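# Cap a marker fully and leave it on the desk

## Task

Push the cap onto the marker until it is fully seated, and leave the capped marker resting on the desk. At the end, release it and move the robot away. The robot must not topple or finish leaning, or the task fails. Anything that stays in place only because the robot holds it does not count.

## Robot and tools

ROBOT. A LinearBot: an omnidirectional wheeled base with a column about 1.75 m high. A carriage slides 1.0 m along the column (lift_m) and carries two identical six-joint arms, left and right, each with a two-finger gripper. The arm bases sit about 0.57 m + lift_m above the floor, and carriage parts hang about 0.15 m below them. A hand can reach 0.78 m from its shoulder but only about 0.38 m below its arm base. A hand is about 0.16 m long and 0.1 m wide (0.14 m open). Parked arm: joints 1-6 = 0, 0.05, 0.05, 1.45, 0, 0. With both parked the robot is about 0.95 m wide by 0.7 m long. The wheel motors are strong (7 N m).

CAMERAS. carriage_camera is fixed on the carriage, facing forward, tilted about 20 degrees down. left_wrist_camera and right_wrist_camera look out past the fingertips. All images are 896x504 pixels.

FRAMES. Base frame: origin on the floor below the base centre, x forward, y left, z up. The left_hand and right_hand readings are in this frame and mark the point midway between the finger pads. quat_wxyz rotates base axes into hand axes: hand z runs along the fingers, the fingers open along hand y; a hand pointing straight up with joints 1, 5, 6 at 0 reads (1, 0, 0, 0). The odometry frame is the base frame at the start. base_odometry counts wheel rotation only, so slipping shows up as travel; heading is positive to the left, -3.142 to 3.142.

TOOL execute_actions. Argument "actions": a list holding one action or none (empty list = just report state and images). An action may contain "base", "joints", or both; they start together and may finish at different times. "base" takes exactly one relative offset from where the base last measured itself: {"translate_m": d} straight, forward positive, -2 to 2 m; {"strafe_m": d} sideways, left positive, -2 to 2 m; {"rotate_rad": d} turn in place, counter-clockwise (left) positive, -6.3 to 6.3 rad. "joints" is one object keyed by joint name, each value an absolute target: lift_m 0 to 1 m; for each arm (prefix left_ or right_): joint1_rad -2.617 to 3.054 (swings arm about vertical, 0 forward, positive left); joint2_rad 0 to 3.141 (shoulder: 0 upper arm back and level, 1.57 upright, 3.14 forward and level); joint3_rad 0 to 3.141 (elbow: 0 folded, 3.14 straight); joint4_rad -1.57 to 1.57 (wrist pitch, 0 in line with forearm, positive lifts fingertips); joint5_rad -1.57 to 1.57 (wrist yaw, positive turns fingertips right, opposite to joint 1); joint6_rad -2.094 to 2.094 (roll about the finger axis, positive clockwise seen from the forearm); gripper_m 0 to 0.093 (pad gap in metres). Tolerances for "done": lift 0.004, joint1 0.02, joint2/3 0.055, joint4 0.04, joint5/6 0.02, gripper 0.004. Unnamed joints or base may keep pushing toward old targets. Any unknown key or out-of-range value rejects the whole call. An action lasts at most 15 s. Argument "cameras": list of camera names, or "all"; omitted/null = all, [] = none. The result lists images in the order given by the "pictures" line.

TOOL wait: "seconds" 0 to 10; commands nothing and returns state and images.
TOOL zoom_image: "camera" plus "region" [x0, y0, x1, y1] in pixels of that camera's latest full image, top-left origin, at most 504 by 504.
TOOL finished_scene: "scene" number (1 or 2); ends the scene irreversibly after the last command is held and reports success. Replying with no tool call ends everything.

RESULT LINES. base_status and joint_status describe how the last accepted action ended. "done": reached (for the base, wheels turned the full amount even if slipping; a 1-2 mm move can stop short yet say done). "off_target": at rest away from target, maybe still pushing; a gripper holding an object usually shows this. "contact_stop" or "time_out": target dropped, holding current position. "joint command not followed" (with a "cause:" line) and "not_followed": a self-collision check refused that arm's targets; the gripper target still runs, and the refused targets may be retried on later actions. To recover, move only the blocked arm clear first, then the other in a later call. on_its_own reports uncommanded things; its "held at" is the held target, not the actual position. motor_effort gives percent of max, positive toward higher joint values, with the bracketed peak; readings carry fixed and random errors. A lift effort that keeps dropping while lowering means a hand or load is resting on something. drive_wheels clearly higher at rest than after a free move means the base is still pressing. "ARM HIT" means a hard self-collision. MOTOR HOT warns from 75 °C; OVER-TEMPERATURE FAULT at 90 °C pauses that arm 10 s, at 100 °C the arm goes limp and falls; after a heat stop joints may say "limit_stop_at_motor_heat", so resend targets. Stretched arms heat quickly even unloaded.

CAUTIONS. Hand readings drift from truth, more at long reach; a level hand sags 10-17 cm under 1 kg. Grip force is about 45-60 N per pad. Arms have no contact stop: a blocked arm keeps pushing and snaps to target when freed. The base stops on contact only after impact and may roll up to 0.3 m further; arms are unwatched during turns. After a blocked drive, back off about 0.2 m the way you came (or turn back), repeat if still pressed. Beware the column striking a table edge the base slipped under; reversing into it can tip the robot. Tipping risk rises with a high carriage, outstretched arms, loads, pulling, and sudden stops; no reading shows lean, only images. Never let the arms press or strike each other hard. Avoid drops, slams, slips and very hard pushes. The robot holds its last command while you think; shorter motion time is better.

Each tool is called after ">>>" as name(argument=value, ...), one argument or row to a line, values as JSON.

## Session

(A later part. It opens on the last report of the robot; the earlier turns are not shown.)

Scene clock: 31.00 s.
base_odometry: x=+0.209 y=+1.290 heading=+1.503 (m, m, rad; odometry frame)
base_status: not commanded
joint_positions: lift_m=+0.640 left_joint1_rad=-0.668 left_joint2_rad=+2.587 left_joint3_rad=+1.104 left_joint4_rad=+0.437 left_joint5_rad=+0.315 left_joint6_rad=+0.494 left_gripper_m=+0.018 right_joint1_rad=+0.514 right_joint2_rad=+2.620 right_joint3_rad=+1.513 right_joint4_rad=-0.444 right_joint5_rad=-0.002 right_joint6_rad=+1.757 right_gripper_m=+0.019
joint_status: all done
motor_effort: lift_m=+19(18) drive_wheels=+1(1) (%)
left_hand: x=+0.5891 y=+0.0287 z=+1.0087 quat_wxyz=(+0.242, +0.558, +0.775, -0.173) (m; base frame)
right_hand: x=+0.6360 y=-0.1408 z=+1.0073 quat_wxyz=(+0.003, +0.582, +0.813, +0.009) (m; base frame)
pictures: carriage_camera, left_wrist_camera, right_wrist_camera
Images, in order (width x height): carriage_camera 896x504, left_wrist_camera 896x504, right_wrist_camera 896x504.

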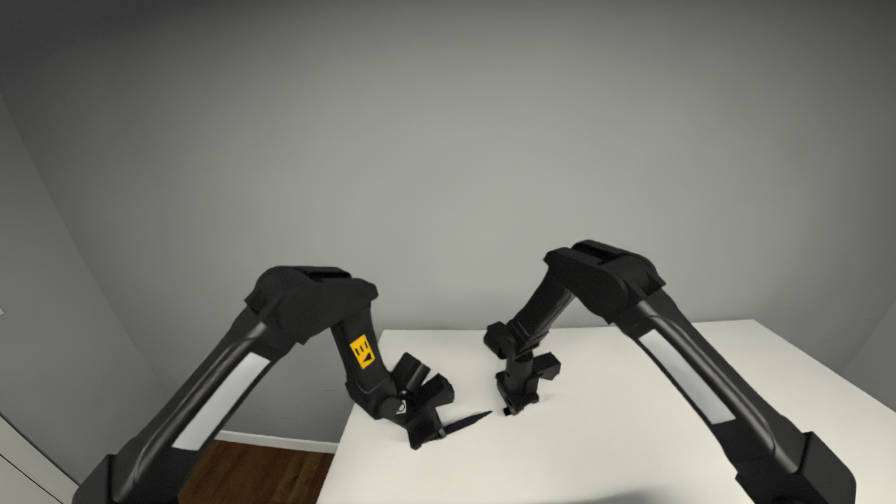

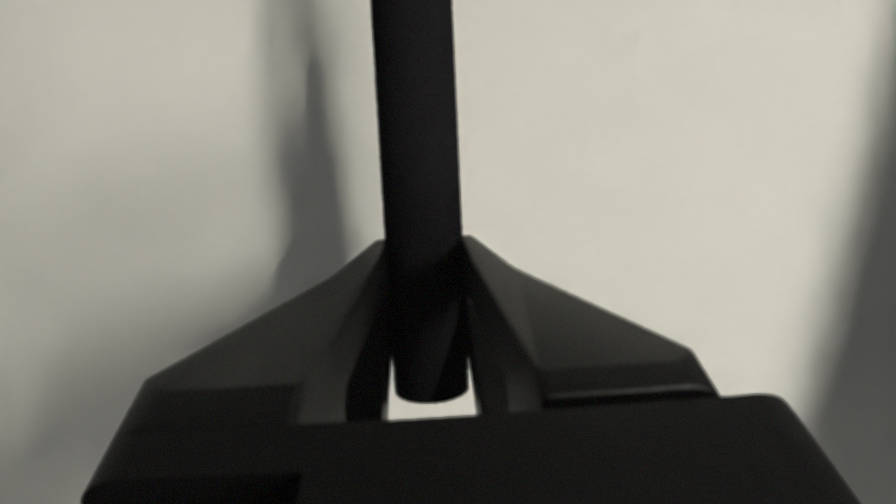

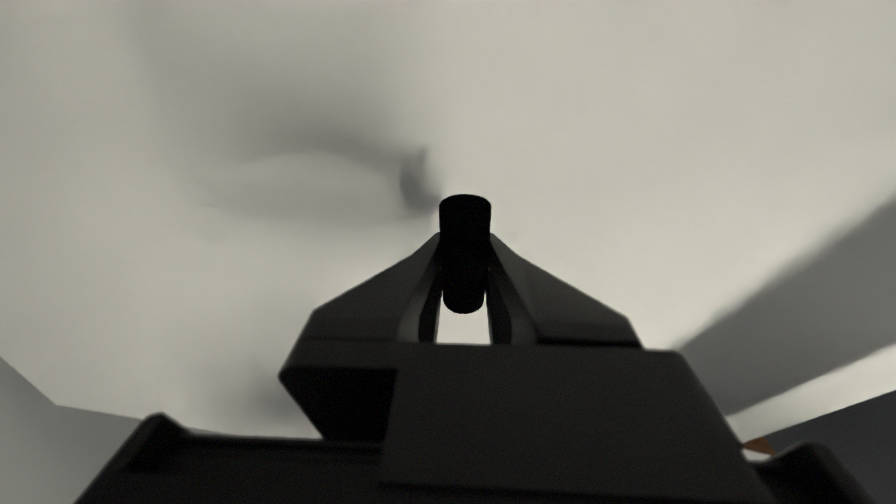

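>>> execute_actions(
  actions=[
    {"joints": {"lift_m": 0.606}},
  ],
  cameras=[],
)

>>> execute_actions(
  actions=[
    {"joints": {"left_gripper_m": 0.026}},
  ],
  cameras=["left_wrist_camera"],
)

>>> execute_actions(
  actions=[
    {"joints": {"left_gripper_m": 0.0}},
  ],
)

>>> zoom_image(
  camera="carriage_camera",
  region=[410, 360, 570, 450],
)

Scene clock: 31.83 s.
base_odometry: x=+0.209 y=+1.290 heading=+1.503 (m, m, rad; odometry frame)
base_status: not commanded
joint_positions: lift_m=+0.606 left_joint1_rad=-0.668 left_joint2_rad=+2.592 left_joint3_rad=+1.104 left_joint4_rad=+0.464 left_joint5_rad=+0.319 left_joint6_rad=+0.493 left_gripper_m=+0.018 right_joint1_rad=+0.514 right_joint2_rad=+2.622 right_joint3_rad=+1.513 right_joint4_rad=-0.444 right_joint5_rad=-0.002 right_joint6_rad=+1.757 right_gripper_m=+0.019
joint_status: all done
motor_effort: lift_m=+14(17) drive_wheels=+1(1) (%)
left_hand: x=+0.5919 y=+0.0257 z=+0.9769 quat_wxyz=(+0.252, +0.558, +0.771, -0.176) (m; base frame)
right_hand: x=+0.6355 y=-0.1410 z=+0.9731 quat_wxyz=(+0.003, +0.582, +0.813, +0.009) (m; base frame)
pictures: none
No camera images: the call's "cameras" was empty. Leave "cameras" out to get every camera's image.

Scene clock: 32.33 s.
base_odometry: x=+0.209 y=+1.290 heading=+1.503 (m, m, rad; odometry frame)
base_status: not commanded
joint_positions: lift_m=+0.606 left_joint1_rad=-0.668 left_joint2_rad=+2.592 left_joint3_rad=+1.104 left_joint4_rad=+0.459 left_joint5_rad=+0.317 left_joint6_rad=+0.493 left_gripper_m=+0.026 right_joint1_rad=+0.514 right_joint2_rad=+2.622 right_joint3_rad=+1.513 right_joint4_rad=-0.444 right_joint5_rad=-0.003 right_joint6_rad=+1.757 right_gripper_m=+0.019
joint_status: all done
motor_effort: lift_m=+15(14) drive_wheels=+0(0) (%)
left_hand: x=+0.5914 y=+0.0265 z=+0.9762 quat_wxyz=(+0.250, +0.557, +0.772, -0.174) (m; base frame)
right_hand: x=+0.6354 y=-0.1409 z=+0.9731 quat_wxyz=(+0.003, +0.582, +0.813, +0.009) (m; base frame)
pictures: left_wrist_camera
Images, in order (width x height): left_wrist_camera 896x504.

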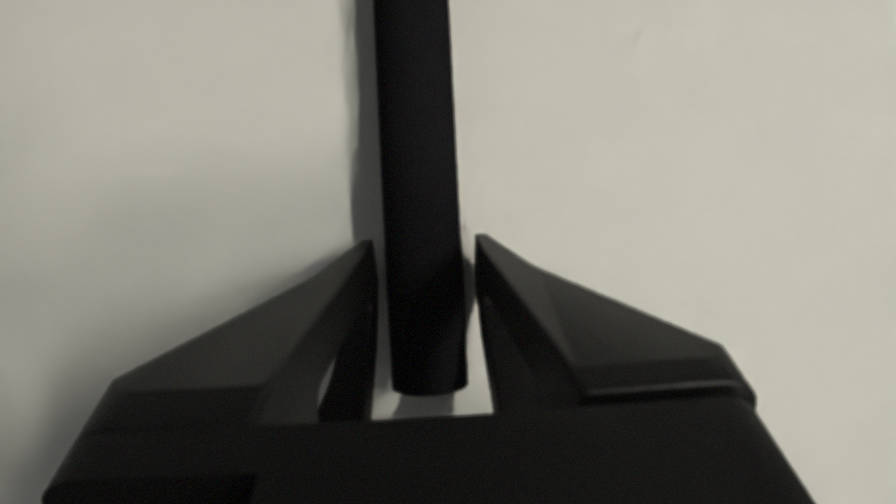

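Scene clock: 32.83 s.
base_odometry: x=+0.209 y=+1.290 heading=+1.503 (m, m, rad; odometry frame)
base_status: not commanded
joint_positions: lift_m=+0.606 left_joint1_rad=-0.668 left_joint2_rad=+2.592 left_joint3_rad=+1.104 left_joint4_rad=+0.459 left_joint5_rad=+0.316 left_joint6_rad=+0.493 left_gripper_m=+0.018 right_joint1_rad=+0.514 right_joint2_rad=+2.622 right_joint3_rad=+1.513 right_joint4_rad=-0.444 right_joint5_rad=-0.003 right_joint6_rad=+1.757 right_gripper_m=+0.019
joint_status: left_gripper_m off_target (ended at +0.018, target +0.000)
motor_effort: lift_m=+15(14) drive_wheels=+0(0) (%)
left_hand: x=+0.5915 y=+0.0266 z=+0.9761 quat_wxyz=(+0.250, +0.557, +0.772, -0.174) (m; base frame)
right_hand: x=+0.6354 y=-0.1409 z=+0.9731 quat_wxyz=(+0.003, +0.582, +0.813, +0.009) (m; base frame)
pictures: carriage_camera, left_wrist_camera, right_wrist_camera
Images, in order (width x height): carriage_camera 896x504, left_wrist_camera 896x504, right_wrist_camera 896x504.

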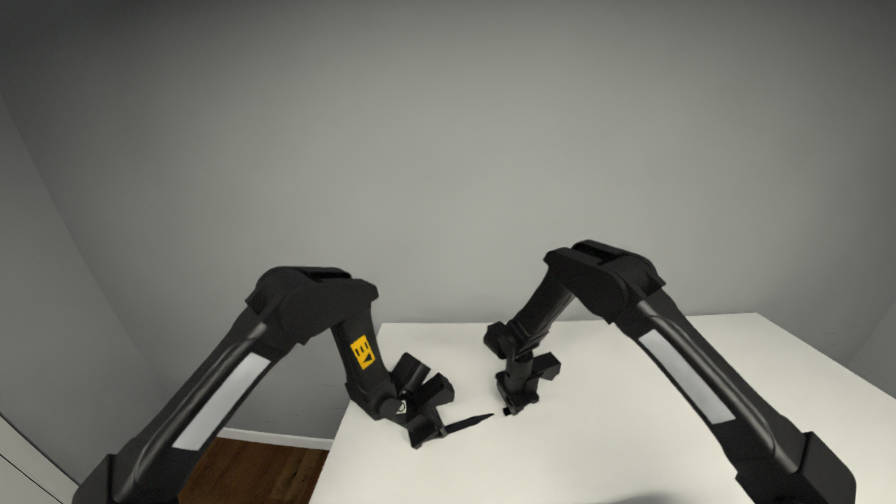

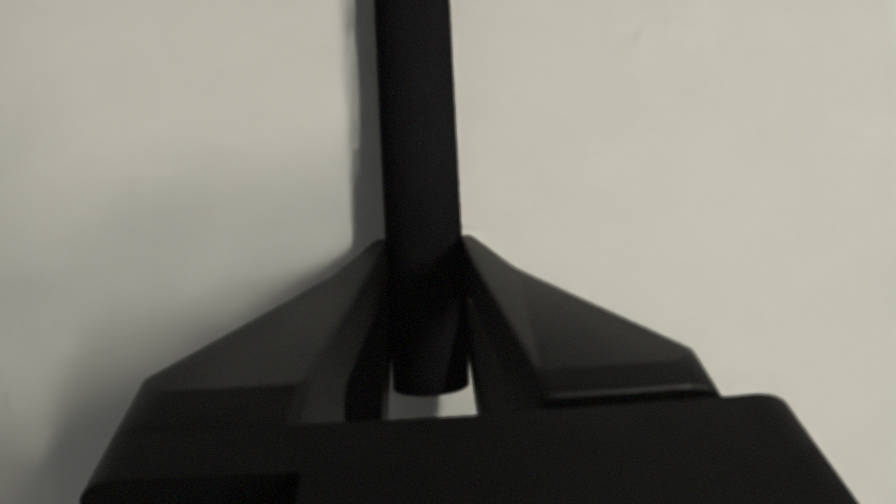

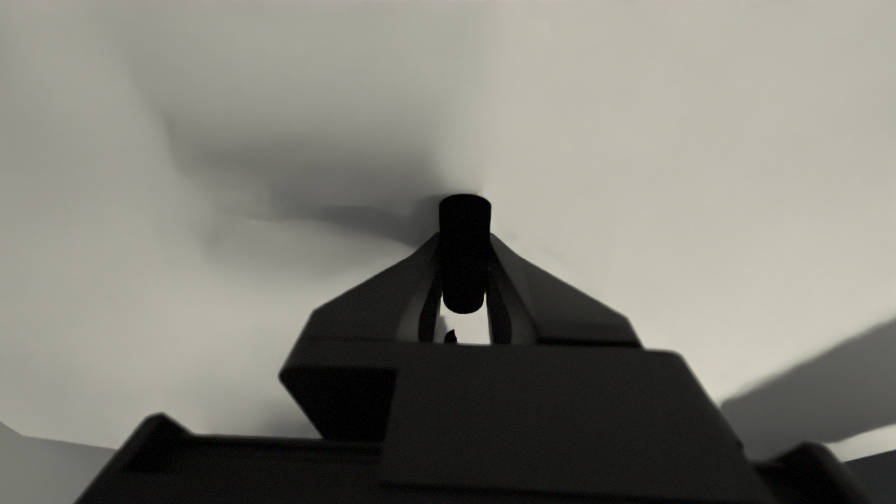

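Region (410, 360, 570, 450) of carriage_camera's 896x504 image, scaled by 3.150, with more detail than that image has; it fills the top 284 rows of this view, and the rest is white.

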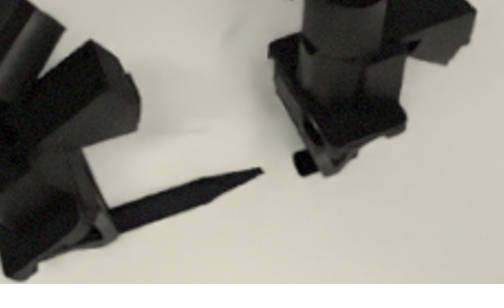

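>>> execute_actions(
  actions=[
    {"joints": {"right_joint1_rad": 0.598, "right_joint4_rad": -0.368, "right_joint6_rad": 1.81}},
  ],
  cameras=["carriage_camera", "right_wrist_camera"],
)

>>> zoom_image(
  camera="carriage_camera",
  region=[410, 360, 570, 450],
)

Scene clock: 33.80 s.
base_odometry: x=+0.209 y=+1.290 heading=+1.503 (m, m, rad; odometry frame)
base_status: not commanded
joint_positions: lift_m=+0.606 left_joint1_rad=-0.668 left_joint2_rad=+2.592 left_joint3_rad=+1.104 left_joint4_rad=+0.458 left_joint5_rad=+0.315 left_joint6_rad=+0.493 left_gripper_m=+0.018 right_joint1_rad=+0.599 right_joint2_rad=+2.622 right_joint3_rad=+1.513 right_joint4_rad=-0.395 right_joint5_rad=+0.014 right_joint6_rad=+1.799 right_gripper_m=+0.019
joint_status: all done
motor_effort: lift_m=+15(15) drive_wheels=-4(1) (%)
left_hand: x=+0.5915 y=+0.0267 z=+0.9761 quat_wxyz=(+0.250, +0.557, +0.772, -0.174) (m; base frame)
right_hand: x=+0.6282 y=-0.1067 z=+0.9736 quat_wxyz=(+0.019, +0.565, +0.825, +0.028) (m; base frame)
pictures: carriage_camera, right_wrist_camera
Images, in order (width x height): carriage_camera 896x504, right_wrist_camera 896x504.

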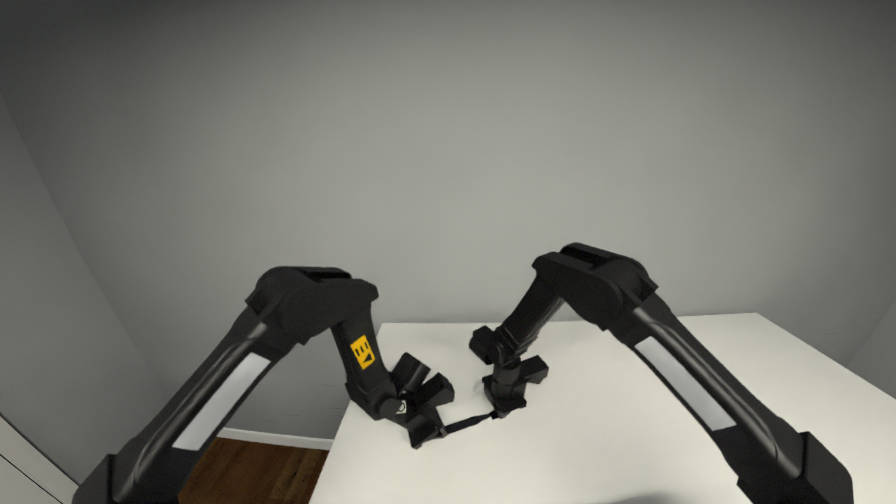

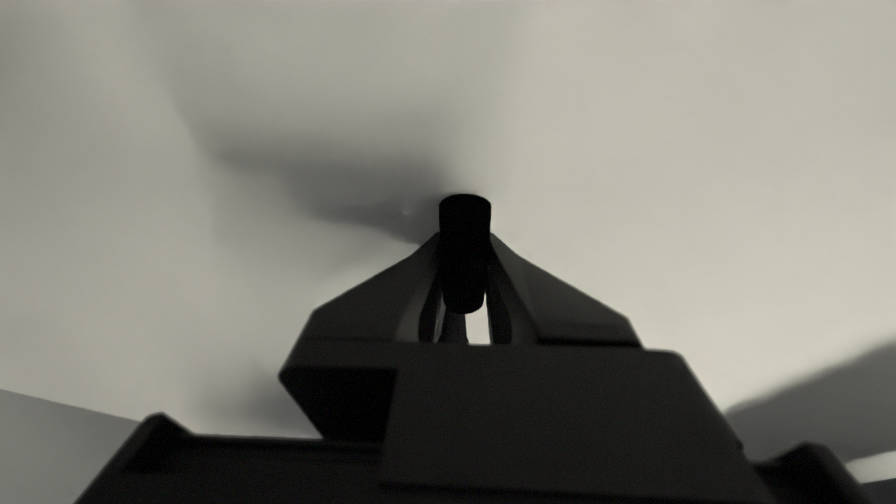

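Region (410, 360, 570, 450) of carriage_camera's 896x504 image, scaled by 3.150, with more detail than that image has; it fills the top 284 rows of this view, and the rest is white.

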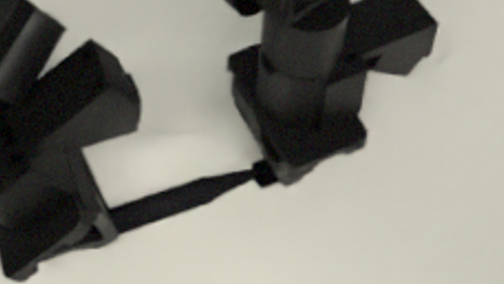

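>>> execute_actions(
  actions=[
    {"joints": {"lift_m": 0.609, "right_joint1_rad": 0.648, "right_joint4_rad": -0.335, "right_joint6_rad": 1.865}},
  ],
  cameras=["carriage_camera", "right_wrist_camera"],
)

>>> zoom_image(
  camera="carriage_camera",
  region=[410, 360, 570, 450],
)

Scene clock: 34.60 s.
base_odometry: x=+0.209 y=+1.290 heading=+1.503 (m, m, rad; odometry frame)
base_status: not commanded
joint_positions: lift_m=+0.609 left_joint1_rad=-0.668 left_joint2_rad=+2.592 left_joint3_rad=+1.104 left_joint4_rad=+0.454 left_joint5_rad=+0.313 left_joint6_rad=+0.493 left_gripper_m=+0.018 right_joint1_rad=+0.652 right_joint2_rad=+2.622 right_joint3_rad=+1.513 right_joint4_rad=-0.349 right_joint5_rad=+0.008 right_joint6_rad=+1.855 right_gripper_m=+0.019
joint_status: all done
motor_effort: lift_m=+19(20) drive_wheels=+0(0) (%)
left_hand: x=+0.5909 y=+0.0276 z=+0.9775 quat_wxyz=(+0.248, +0.557, +0.774, -0.173) (m; base frame)
right_hand: x=+0.6236 y=-0.0806 z=+0.9770 quat_wxyz=(+0.022, +0.565, +0.823, +0.052) (m; base frame)
pictures: carriage_camera, right_wrist_camera
Images, in order (width x height): carriage_camera 896x504, right_wrist_camera 896x504.

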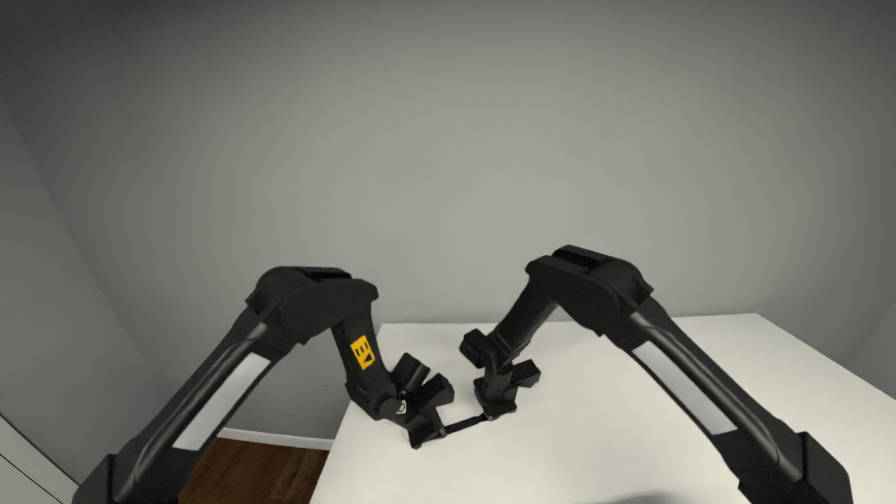

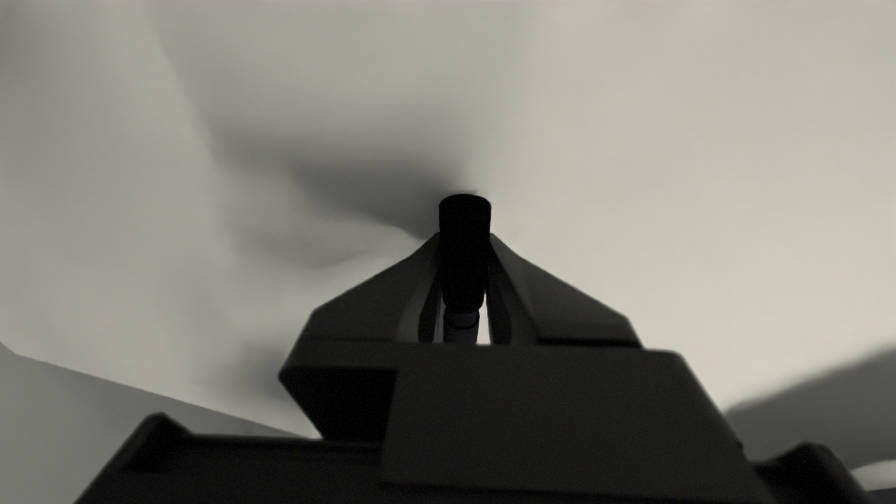

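Region (410, 360, 570, 450) of carriage_camera's 896x504 image, scaled by 3.150, with more detail than that image has; it fills the top 284 rows of this view, and the rest is white.

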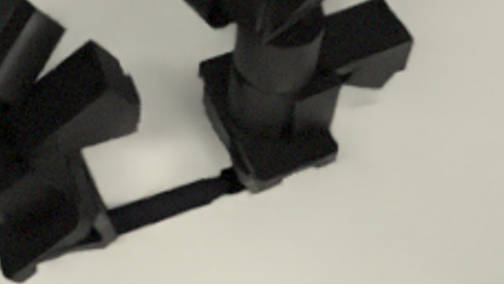

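>>> execute_actions(
  actions=[],
)

Scene clock: 34.87 s.
base_odometry: x=+0.209 y=+1.290 heading=+1.503 (m, m, rad; odometry frame)
base_status: not commanded
joint_positions: lift_m=+0.609 left_joint1_rad=-0.668 left_joint2_rad=+2.592 left_joint3_rad=+1.104 left_joint4_rad=+0.454 left_joint5_rad=+0.313 left_joint6_rad=+0.493 left_gripper_m=+0.018 right_joint1_rad=+0.652 right_joint2_rad=+2.622 right_joint3_rad=+1.513 right_joint4_rad=-0.349 right_joint5_rad=+0.008 right_joint6_rad=+1.855 right_gripper_m=+0.019
joint_status: all done
motor_effort: lift_m=+19(20) drive_wheels=+1(0) (%)
left_hand: x=+0.5909 y=+0.0276 z=+0.9775 quat_wxyz=(+0.248, +0.557, +0.774, -0.173) (m; base frame)
right_hand: x=+0.6236 y=-0.0806 z=+0.9770 quat_wxyz=(+0.022, +0.565, +0.823, +0.052) (m; base frame)
pictures: carriage_camera, left_wrist_camera, right_wrist_camera
Images, in order (width x height): carriage_camera 896x504, left_wrist_camera 896x504, right_wrist_camera 896x504.

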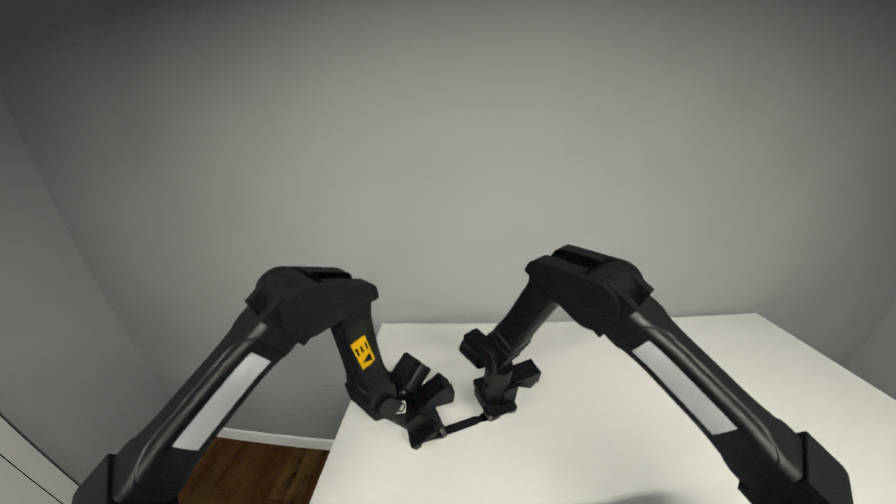

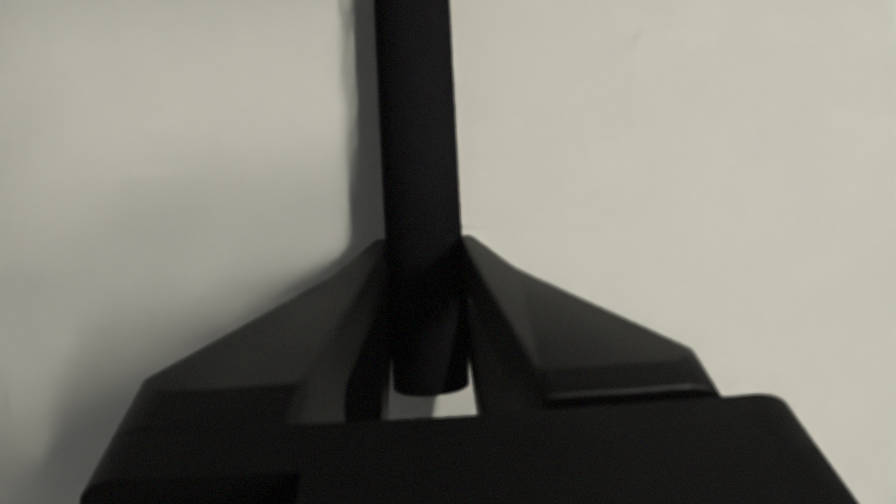

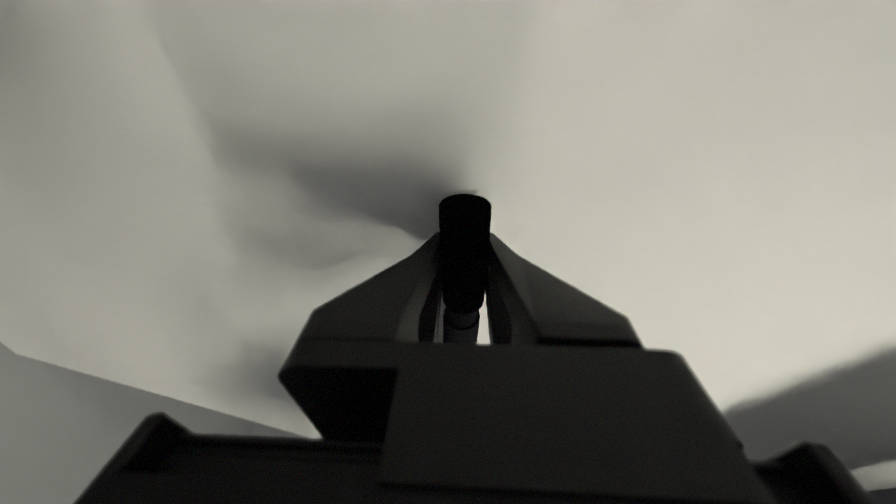

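>>> execute_actions(
  actions=[
    {"joints": {"right_joint1_rad": 0.695, "right_joint4_rad": -0.315, "right_joint6_rad": 1.9}},
  ],
)

Scene clock: 35.57 s.
base_odometry: x=+0.209 y=+1.290 heading=+1.503 (m, m, rad; odometry frame)
base_status: not commanded
joint_positions: lift_m=+0.609 left_joint1_rad=-0.668 left_joint2_rad=+2.592 left_joint3_rad=+1.104 left_joint4_rad=+0.448 left_joint5_rad=+0.316 left_joint6_rad=+0.492 left_gripper_m=+0.018 right_joint1_rad=+0.685 right_joint2_rad=+2.622 right_joint3_rad=+1.513 right_joint4_rad=-0.336 right_joint5_rad=+0.025 right_joint6_rad=+1.891 right_gripper_m=+0.019
joint_status: all done
motor_effort: lift_m=+19(20) drive_wheels=+0(0) (%)
left_hand: x=+0.5896 y=+0.0282 z=+0.9769 quat_wxyz=(+0.245, +0.557, +0.774, -0.174) (m; base frame)
right_hand: x=+0.6186 y=-0.0693 z=+0.9774 quat_wxyz=(+0.029, +0.567, +0.822, +0.056) (m; base frame)
pictures: carriage_camera, left_wrist_camera, right_wrist_camera
Images, in order (width x height): carriage_camera 896x504, left_wrist_camera 896x504, right_wrist_camera 896x504.

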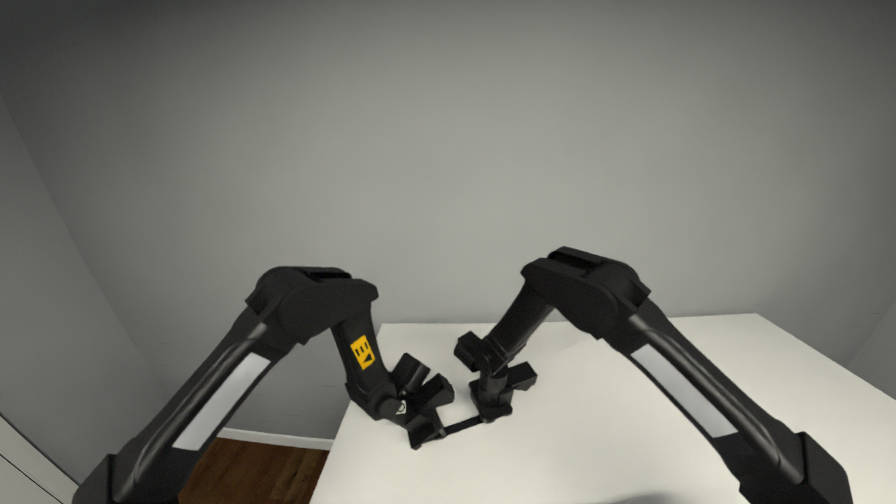

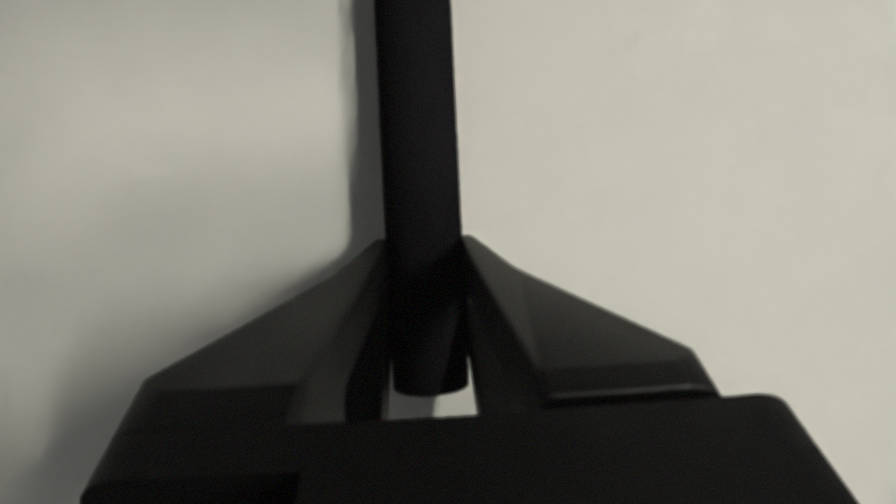

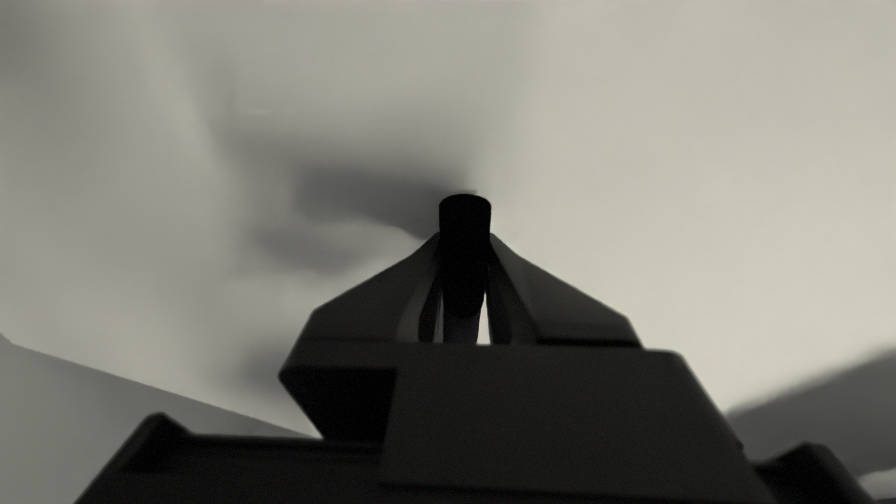

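>>> execute_actions(
  actions=[
    {"joints": {"right_joint1_rad": 0.715, "right_joint4_rad": -0.30, "right_joint5_rad": -0.08}},
  ],
)

Scene clock: 36.23 s.
base_odometry: x=+0.209 y=+1.290 heading=+1.503 (m, m, rad; odometry frame)
base_status: not commanded
joint_positions: lift_m=+0.609 left_joint1_rad=-0.668 left_joint2_rad=+2.592 left_joint3_rad=+1.104 left_joint4_rad=+0.442 left_joint5_rad=+0.320 left_joint6_rad=+0.492 left_gripper_m=+0.018 right_joint1_rad=+0.691 right_joint2_rad=+2.622 right_joint3_rad=+1.513 right_joint4_rad=-0.333 right_joint5_rad=+0.004 right_joint6_rad=+1.894 right_gripper_m=+0.019
joint_status: right_joint1_rad off_target (ended at +0.691, target +0.715); right_joint5_rad off_target (ended at +0.004, target -0.080); the others done
motor_effort: lift_m=+19(19) drive_wheels=+0(0) (%)
left_hand: x=+0.5881 y=+0.0285 z=+0.9763 quat_wxyz=(+0.241, +0.557, +0.775, -0.176) (m; base frame)
right_hand: x=+0.6152 y=-0.0639 z=+0.9775 quat_wxyz=(+0.019, +0.565, +0.823, +0.061) (m; base frame)
pictures: carriage_camera, left_wrist_camera, right_wrist_camera
Images, in order (width x height): carriage_camera 896x504, left_wrist_camera 896x504, right_wrist_camera 896x504.

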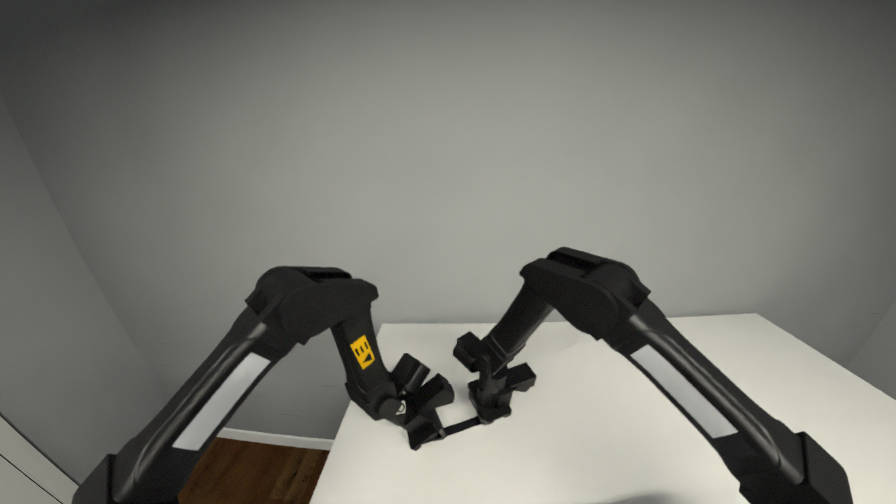

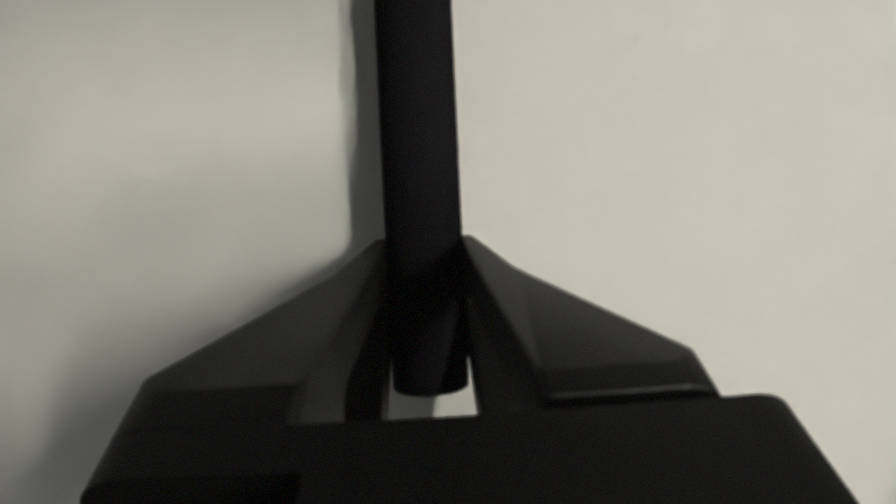

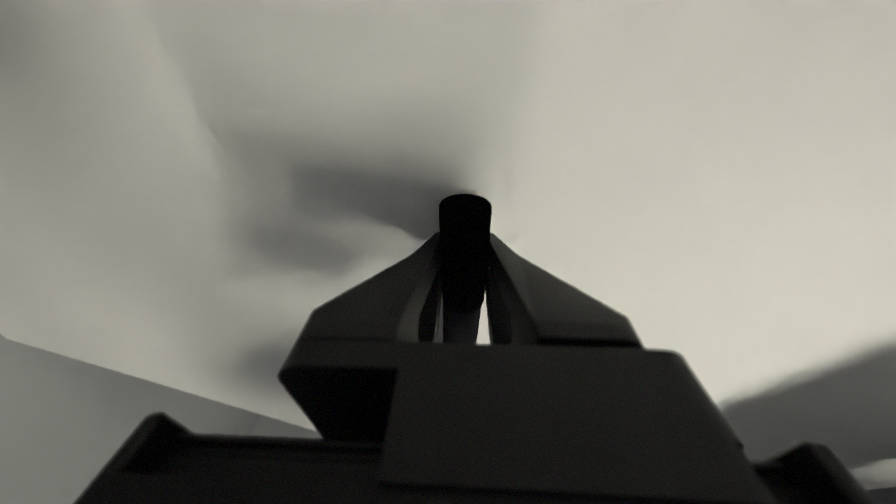

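>>> execute_actions(
  actions=[
    {"joints": {"right_joint1_rad": 0.735, "right_joint4_rad": -0.29, "right_joint5_rad": -0.2}},
  ],
)

>>> zoom_image(
  camera="right_wrist_camera",
  region=[380, 180, 550, 350],
)

Scene clock: 36.97 s.
base_odometry: x=+0.209 y=+1.290 heading=+1.503 (m, m, rad; odometry frame)
base_status: not commanded
joint_positions: lift_m=+0.609 left_joint1_rad=-0.668 left_joint2_rad=+2.592 left_joint3_rad=+1.104 left_joint4_rad=+0.431 left_joint5_rad=+0.325 left_joint6_rad=+0.493 left_gripper_m=+0.018 right_joint1_rad=+0.687 right_joint2_rad=+2.626 right_joint3_rad=+1.513 right_joint4_rad=-0.334 right_joint5_rad=-0.026 right_joint6_rad=+1.896 right_gripper_m=+0.019
joint_status: right_joint1_rad off_target (ended at +0.687, target +0.735); right_joint4_rad off_target (ended at -0.334, target -0.290); right_joint5_rad off_target (ended at -0.027, target -0.200)
motor_effort: lift_m=+19(19) drive_wheels=+0(0) (%)
left_hand: x=+0.5858 y=+0.0293 z=+0.9754 quat_wxyz=(+0.236, +0.558, +0.775, -0.178) (m; base frame)
right_hand: x=+0.6120 y=-0.0623 z=+0.9760 quat_wxyz=(+0.004, +0.567, +0.822, +0.063) (m; base frame)
pictures: carriage_camera, left_wrist_camera, right_wrist_camera
Images, in order (width x height): carriage_camera 896x504, left_wrist_camera 896x504, right_wrist_camera 896x504.

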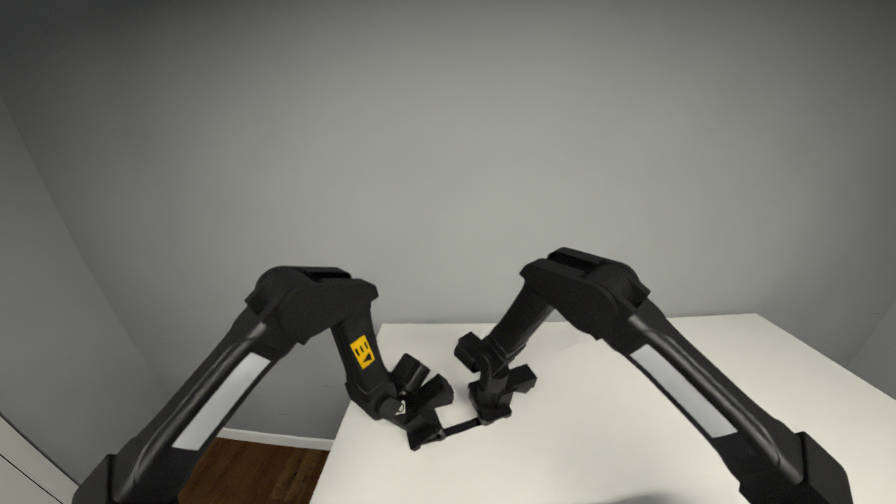

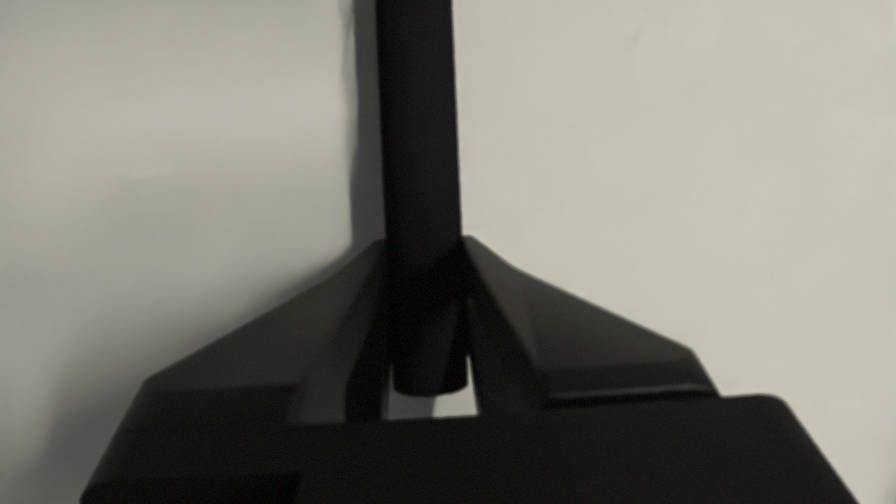

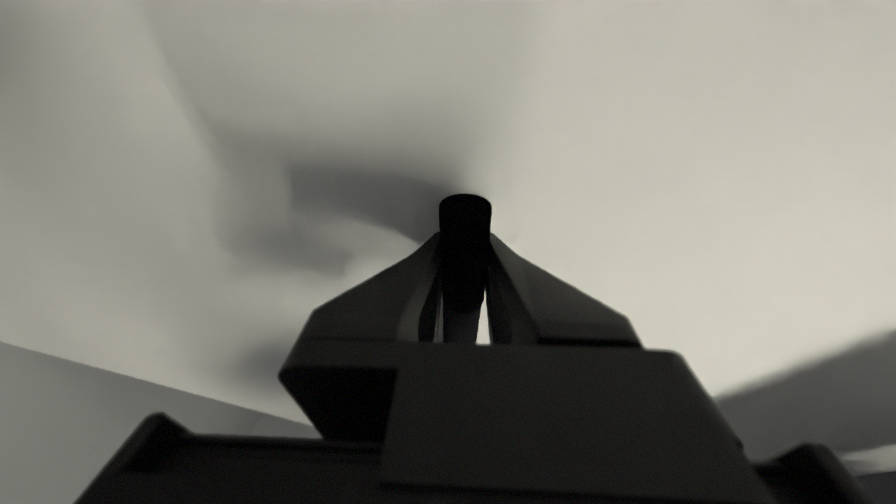

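Region (380, 180, 550, 350) of right_wrist_camera's 896x504 image, scaled by 2.965, with more detail than that image has.

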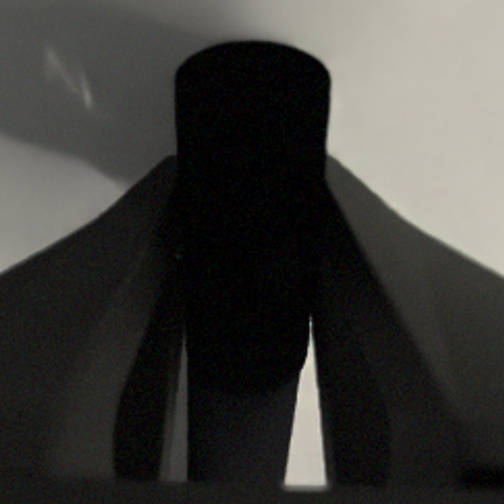

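>>> execute_actions(
  actions=[
    {"joints": {"right_joint1_rad": 0.685, "right_joint4_rad": -0.335, "right_joint5_rad": -0.01}},
  ],
  cameras=[],
)

>>> execute_actions(
  actions=[
    {"joints": {"left_gripper_m": 0.045, "right_gripper_m": 0.045}},
  ],
  cameras=[],
)

>>> execute_actions(
  actions=[
    {"joints": {"lift_m": 0.70}},
  ],
)

Scene clock: 37.90 s.
base_odometry: x=+0.209 y=+1.290 heading=+1.503 (m, m, rad; odometry frame)
base_status: not commanded
joint_positions: lift_m=+0.609 left_joint1_rad=-0.668 left_joint2_rad=+2.592 left_joint3_rad=+1.104 left_joint4_rad=+0.451 left_joint5_rad=+0.328 left_joint6_rad=+0.493 left_gripper_m=+0.018 right_joint1_rad=+0.680 right_joint2_rad=+2.626 right_joint3_rad=+1.513 right_joint4_rad=-0.340 right_joint5_rad=-0.005 right_joint6_rad=+1.896 right_gripper_m=+0.019
joint_status: all done
motor_effort: lift_m=+19(19) drive_wheels=+0(0) (%)
left_hand: x=+0.5885 y=+0.0264 z=+0.9779 quat_wxyz=(+0.245, +0.558, +0.772, -0.180) (m; base frame)
right_hand: x=+0.6152 y=-0.0685 z=+0.9757 quat_wxyz=(+0.014, +0.570, +0.819, +0.057) (m; base frame)
pictures: none
No camera images: the call's "cameras" was empty. Leave "cameras" out to get every camera's image.

Scene clock: 38.47 s.
base_odometry: x=+0.209 y=+1.290 heading=+1.503 (m, m, rad; odometry frame)
base_status: not commanded
joint_positions: lift_m=+0.609 left_joint1_rad=-0.668 left_joint2_rad=+2.592 left_joint3_rad=+1.104 left_joint4_rad=+0.451 left_joint5_rad=+0.317 left_joint6_rad=+0.493 left_gripper_m=+0.045 right_joint1_rad=+0.680 right_joint2_rad=+2.625 right_joint3_rad=+1.513 right_joint4_rad=-0.331 right_joint5_rad=-0.005 right_joint6_rad=+1.896 right_gripper_m=+0.045
joint_status: all done
motor_effort: lift_m=+19(19) drive_wheels=+0(0) (%)
left_hand: x=+0.5899 y=+0.0276 z=+0.9773 quat_wxyz=(+0.246, +0.557, +0.774, -0.174) (m; base frame)
right_hand: x=+0.6173 y=-0.0669 z=+0.9765 quat_wxyz=(+0.016, +0.570, +0.819, +0.062) (m; base frame)
pictures: none
No camera images: the call's "cameras" was empty. Leave "cameras" out to get every camera's image.

Scene clock: 39.37 s.
base_odometry: x=+0.209 y=+1.290 heading=+1.503 (m, m, rad; odometry frame)
base_status: not commanded
joint_positions: lift_m=+0.700 left_joint1_rad=-0.668 left_joint2_rad=+2.603 left_joint3_rad=+1.104 left_joint4_rad=+0.448 left_joint5_rad=+0.313 left_joint6_rad=+0.493 left_gripper_m=+0.045 right_joint1_rad=+0.680 right_joint2_rad=+2.626 right_joint3_rad=+1.513 right_joint4_rad=-0.334 right_joint5_rad=-0.006 right_joint6_rad=+1.896 right_gripper_m=+0.045
joint_status: all done
motor_effort: lift_m=+19(22) drive_wheels=+0(0) (%)
left_hand: x=+0.5875 y=+0.0304 z=+1.0635 quat_wxyz=(+0.240, +0.557, +0.776, -0.172) (m; base frame)
right_hand: x=+0.6163 y=-0.0673 z=+1.0671 quat_wxyz=(+0.014, +0.570, +0.819, +0.060) (m; base frame)
pictures: carriage_camera, left_wrist_camera, right_wrist_camera
Images, in order (width x height): carriage_camera 896x504, left_wrist_camera 896x504, right_wrist_camera 896x504.

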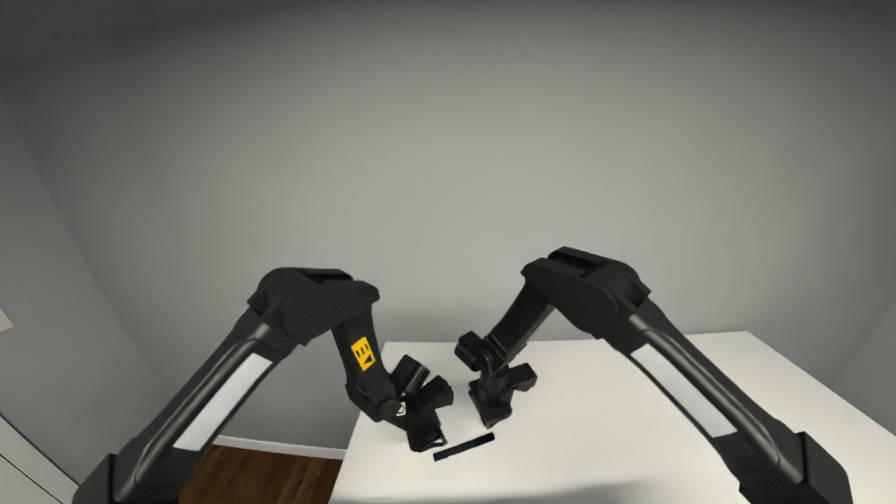

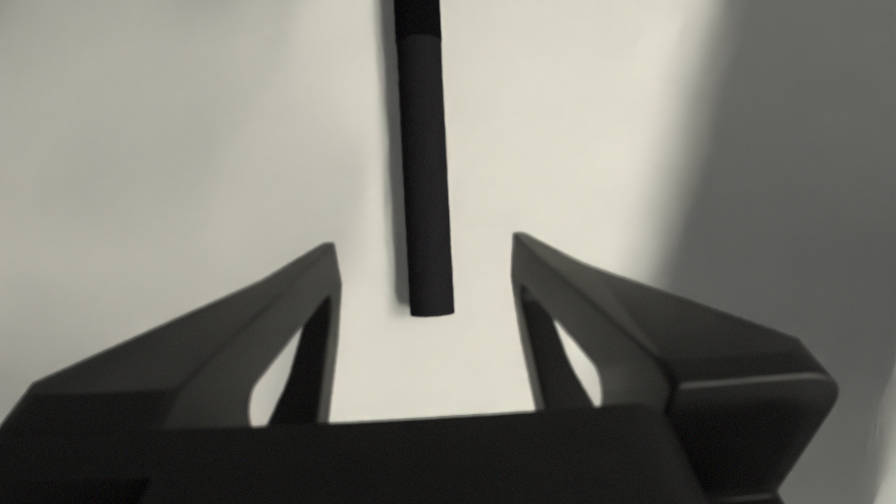

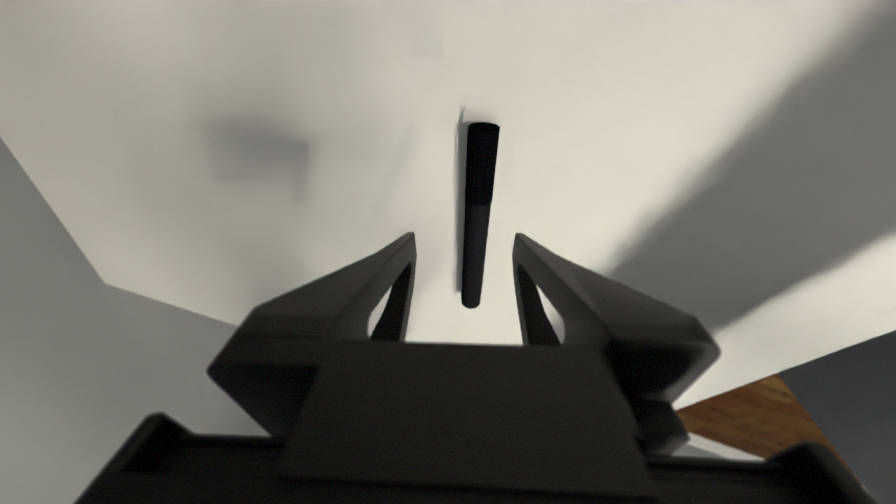

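>>> zoom_image(
  camera="left_wrist_camera",
  region=[360, 0, 480, 100],
)

>>> zoom_image(
  camera="right_wrist_camera",
  region=[420, 150, 540, 260],
)

Region (360, 0, 480, 100) of left_wrist_camera's 896x504 image, scaled by 4.200, with more detail than that image has.

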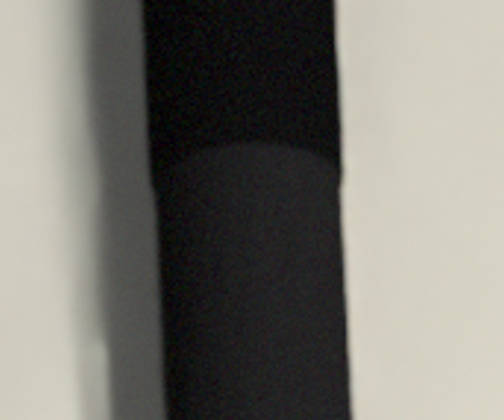

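Region (420, 150, 540, 260) of right_wrist_camera's 896x504 image, scaled by 4.200, with more detail than that image has; it fills the top 462 rows of this view, and the rest is white.

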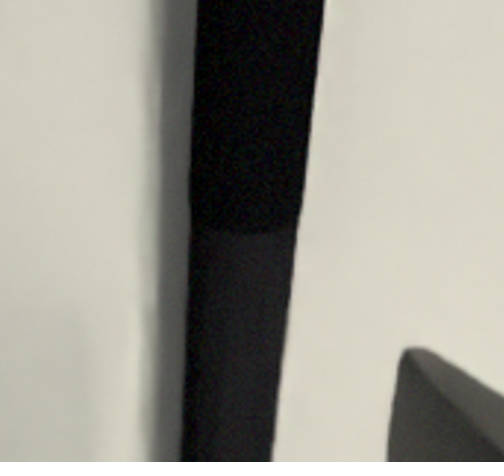

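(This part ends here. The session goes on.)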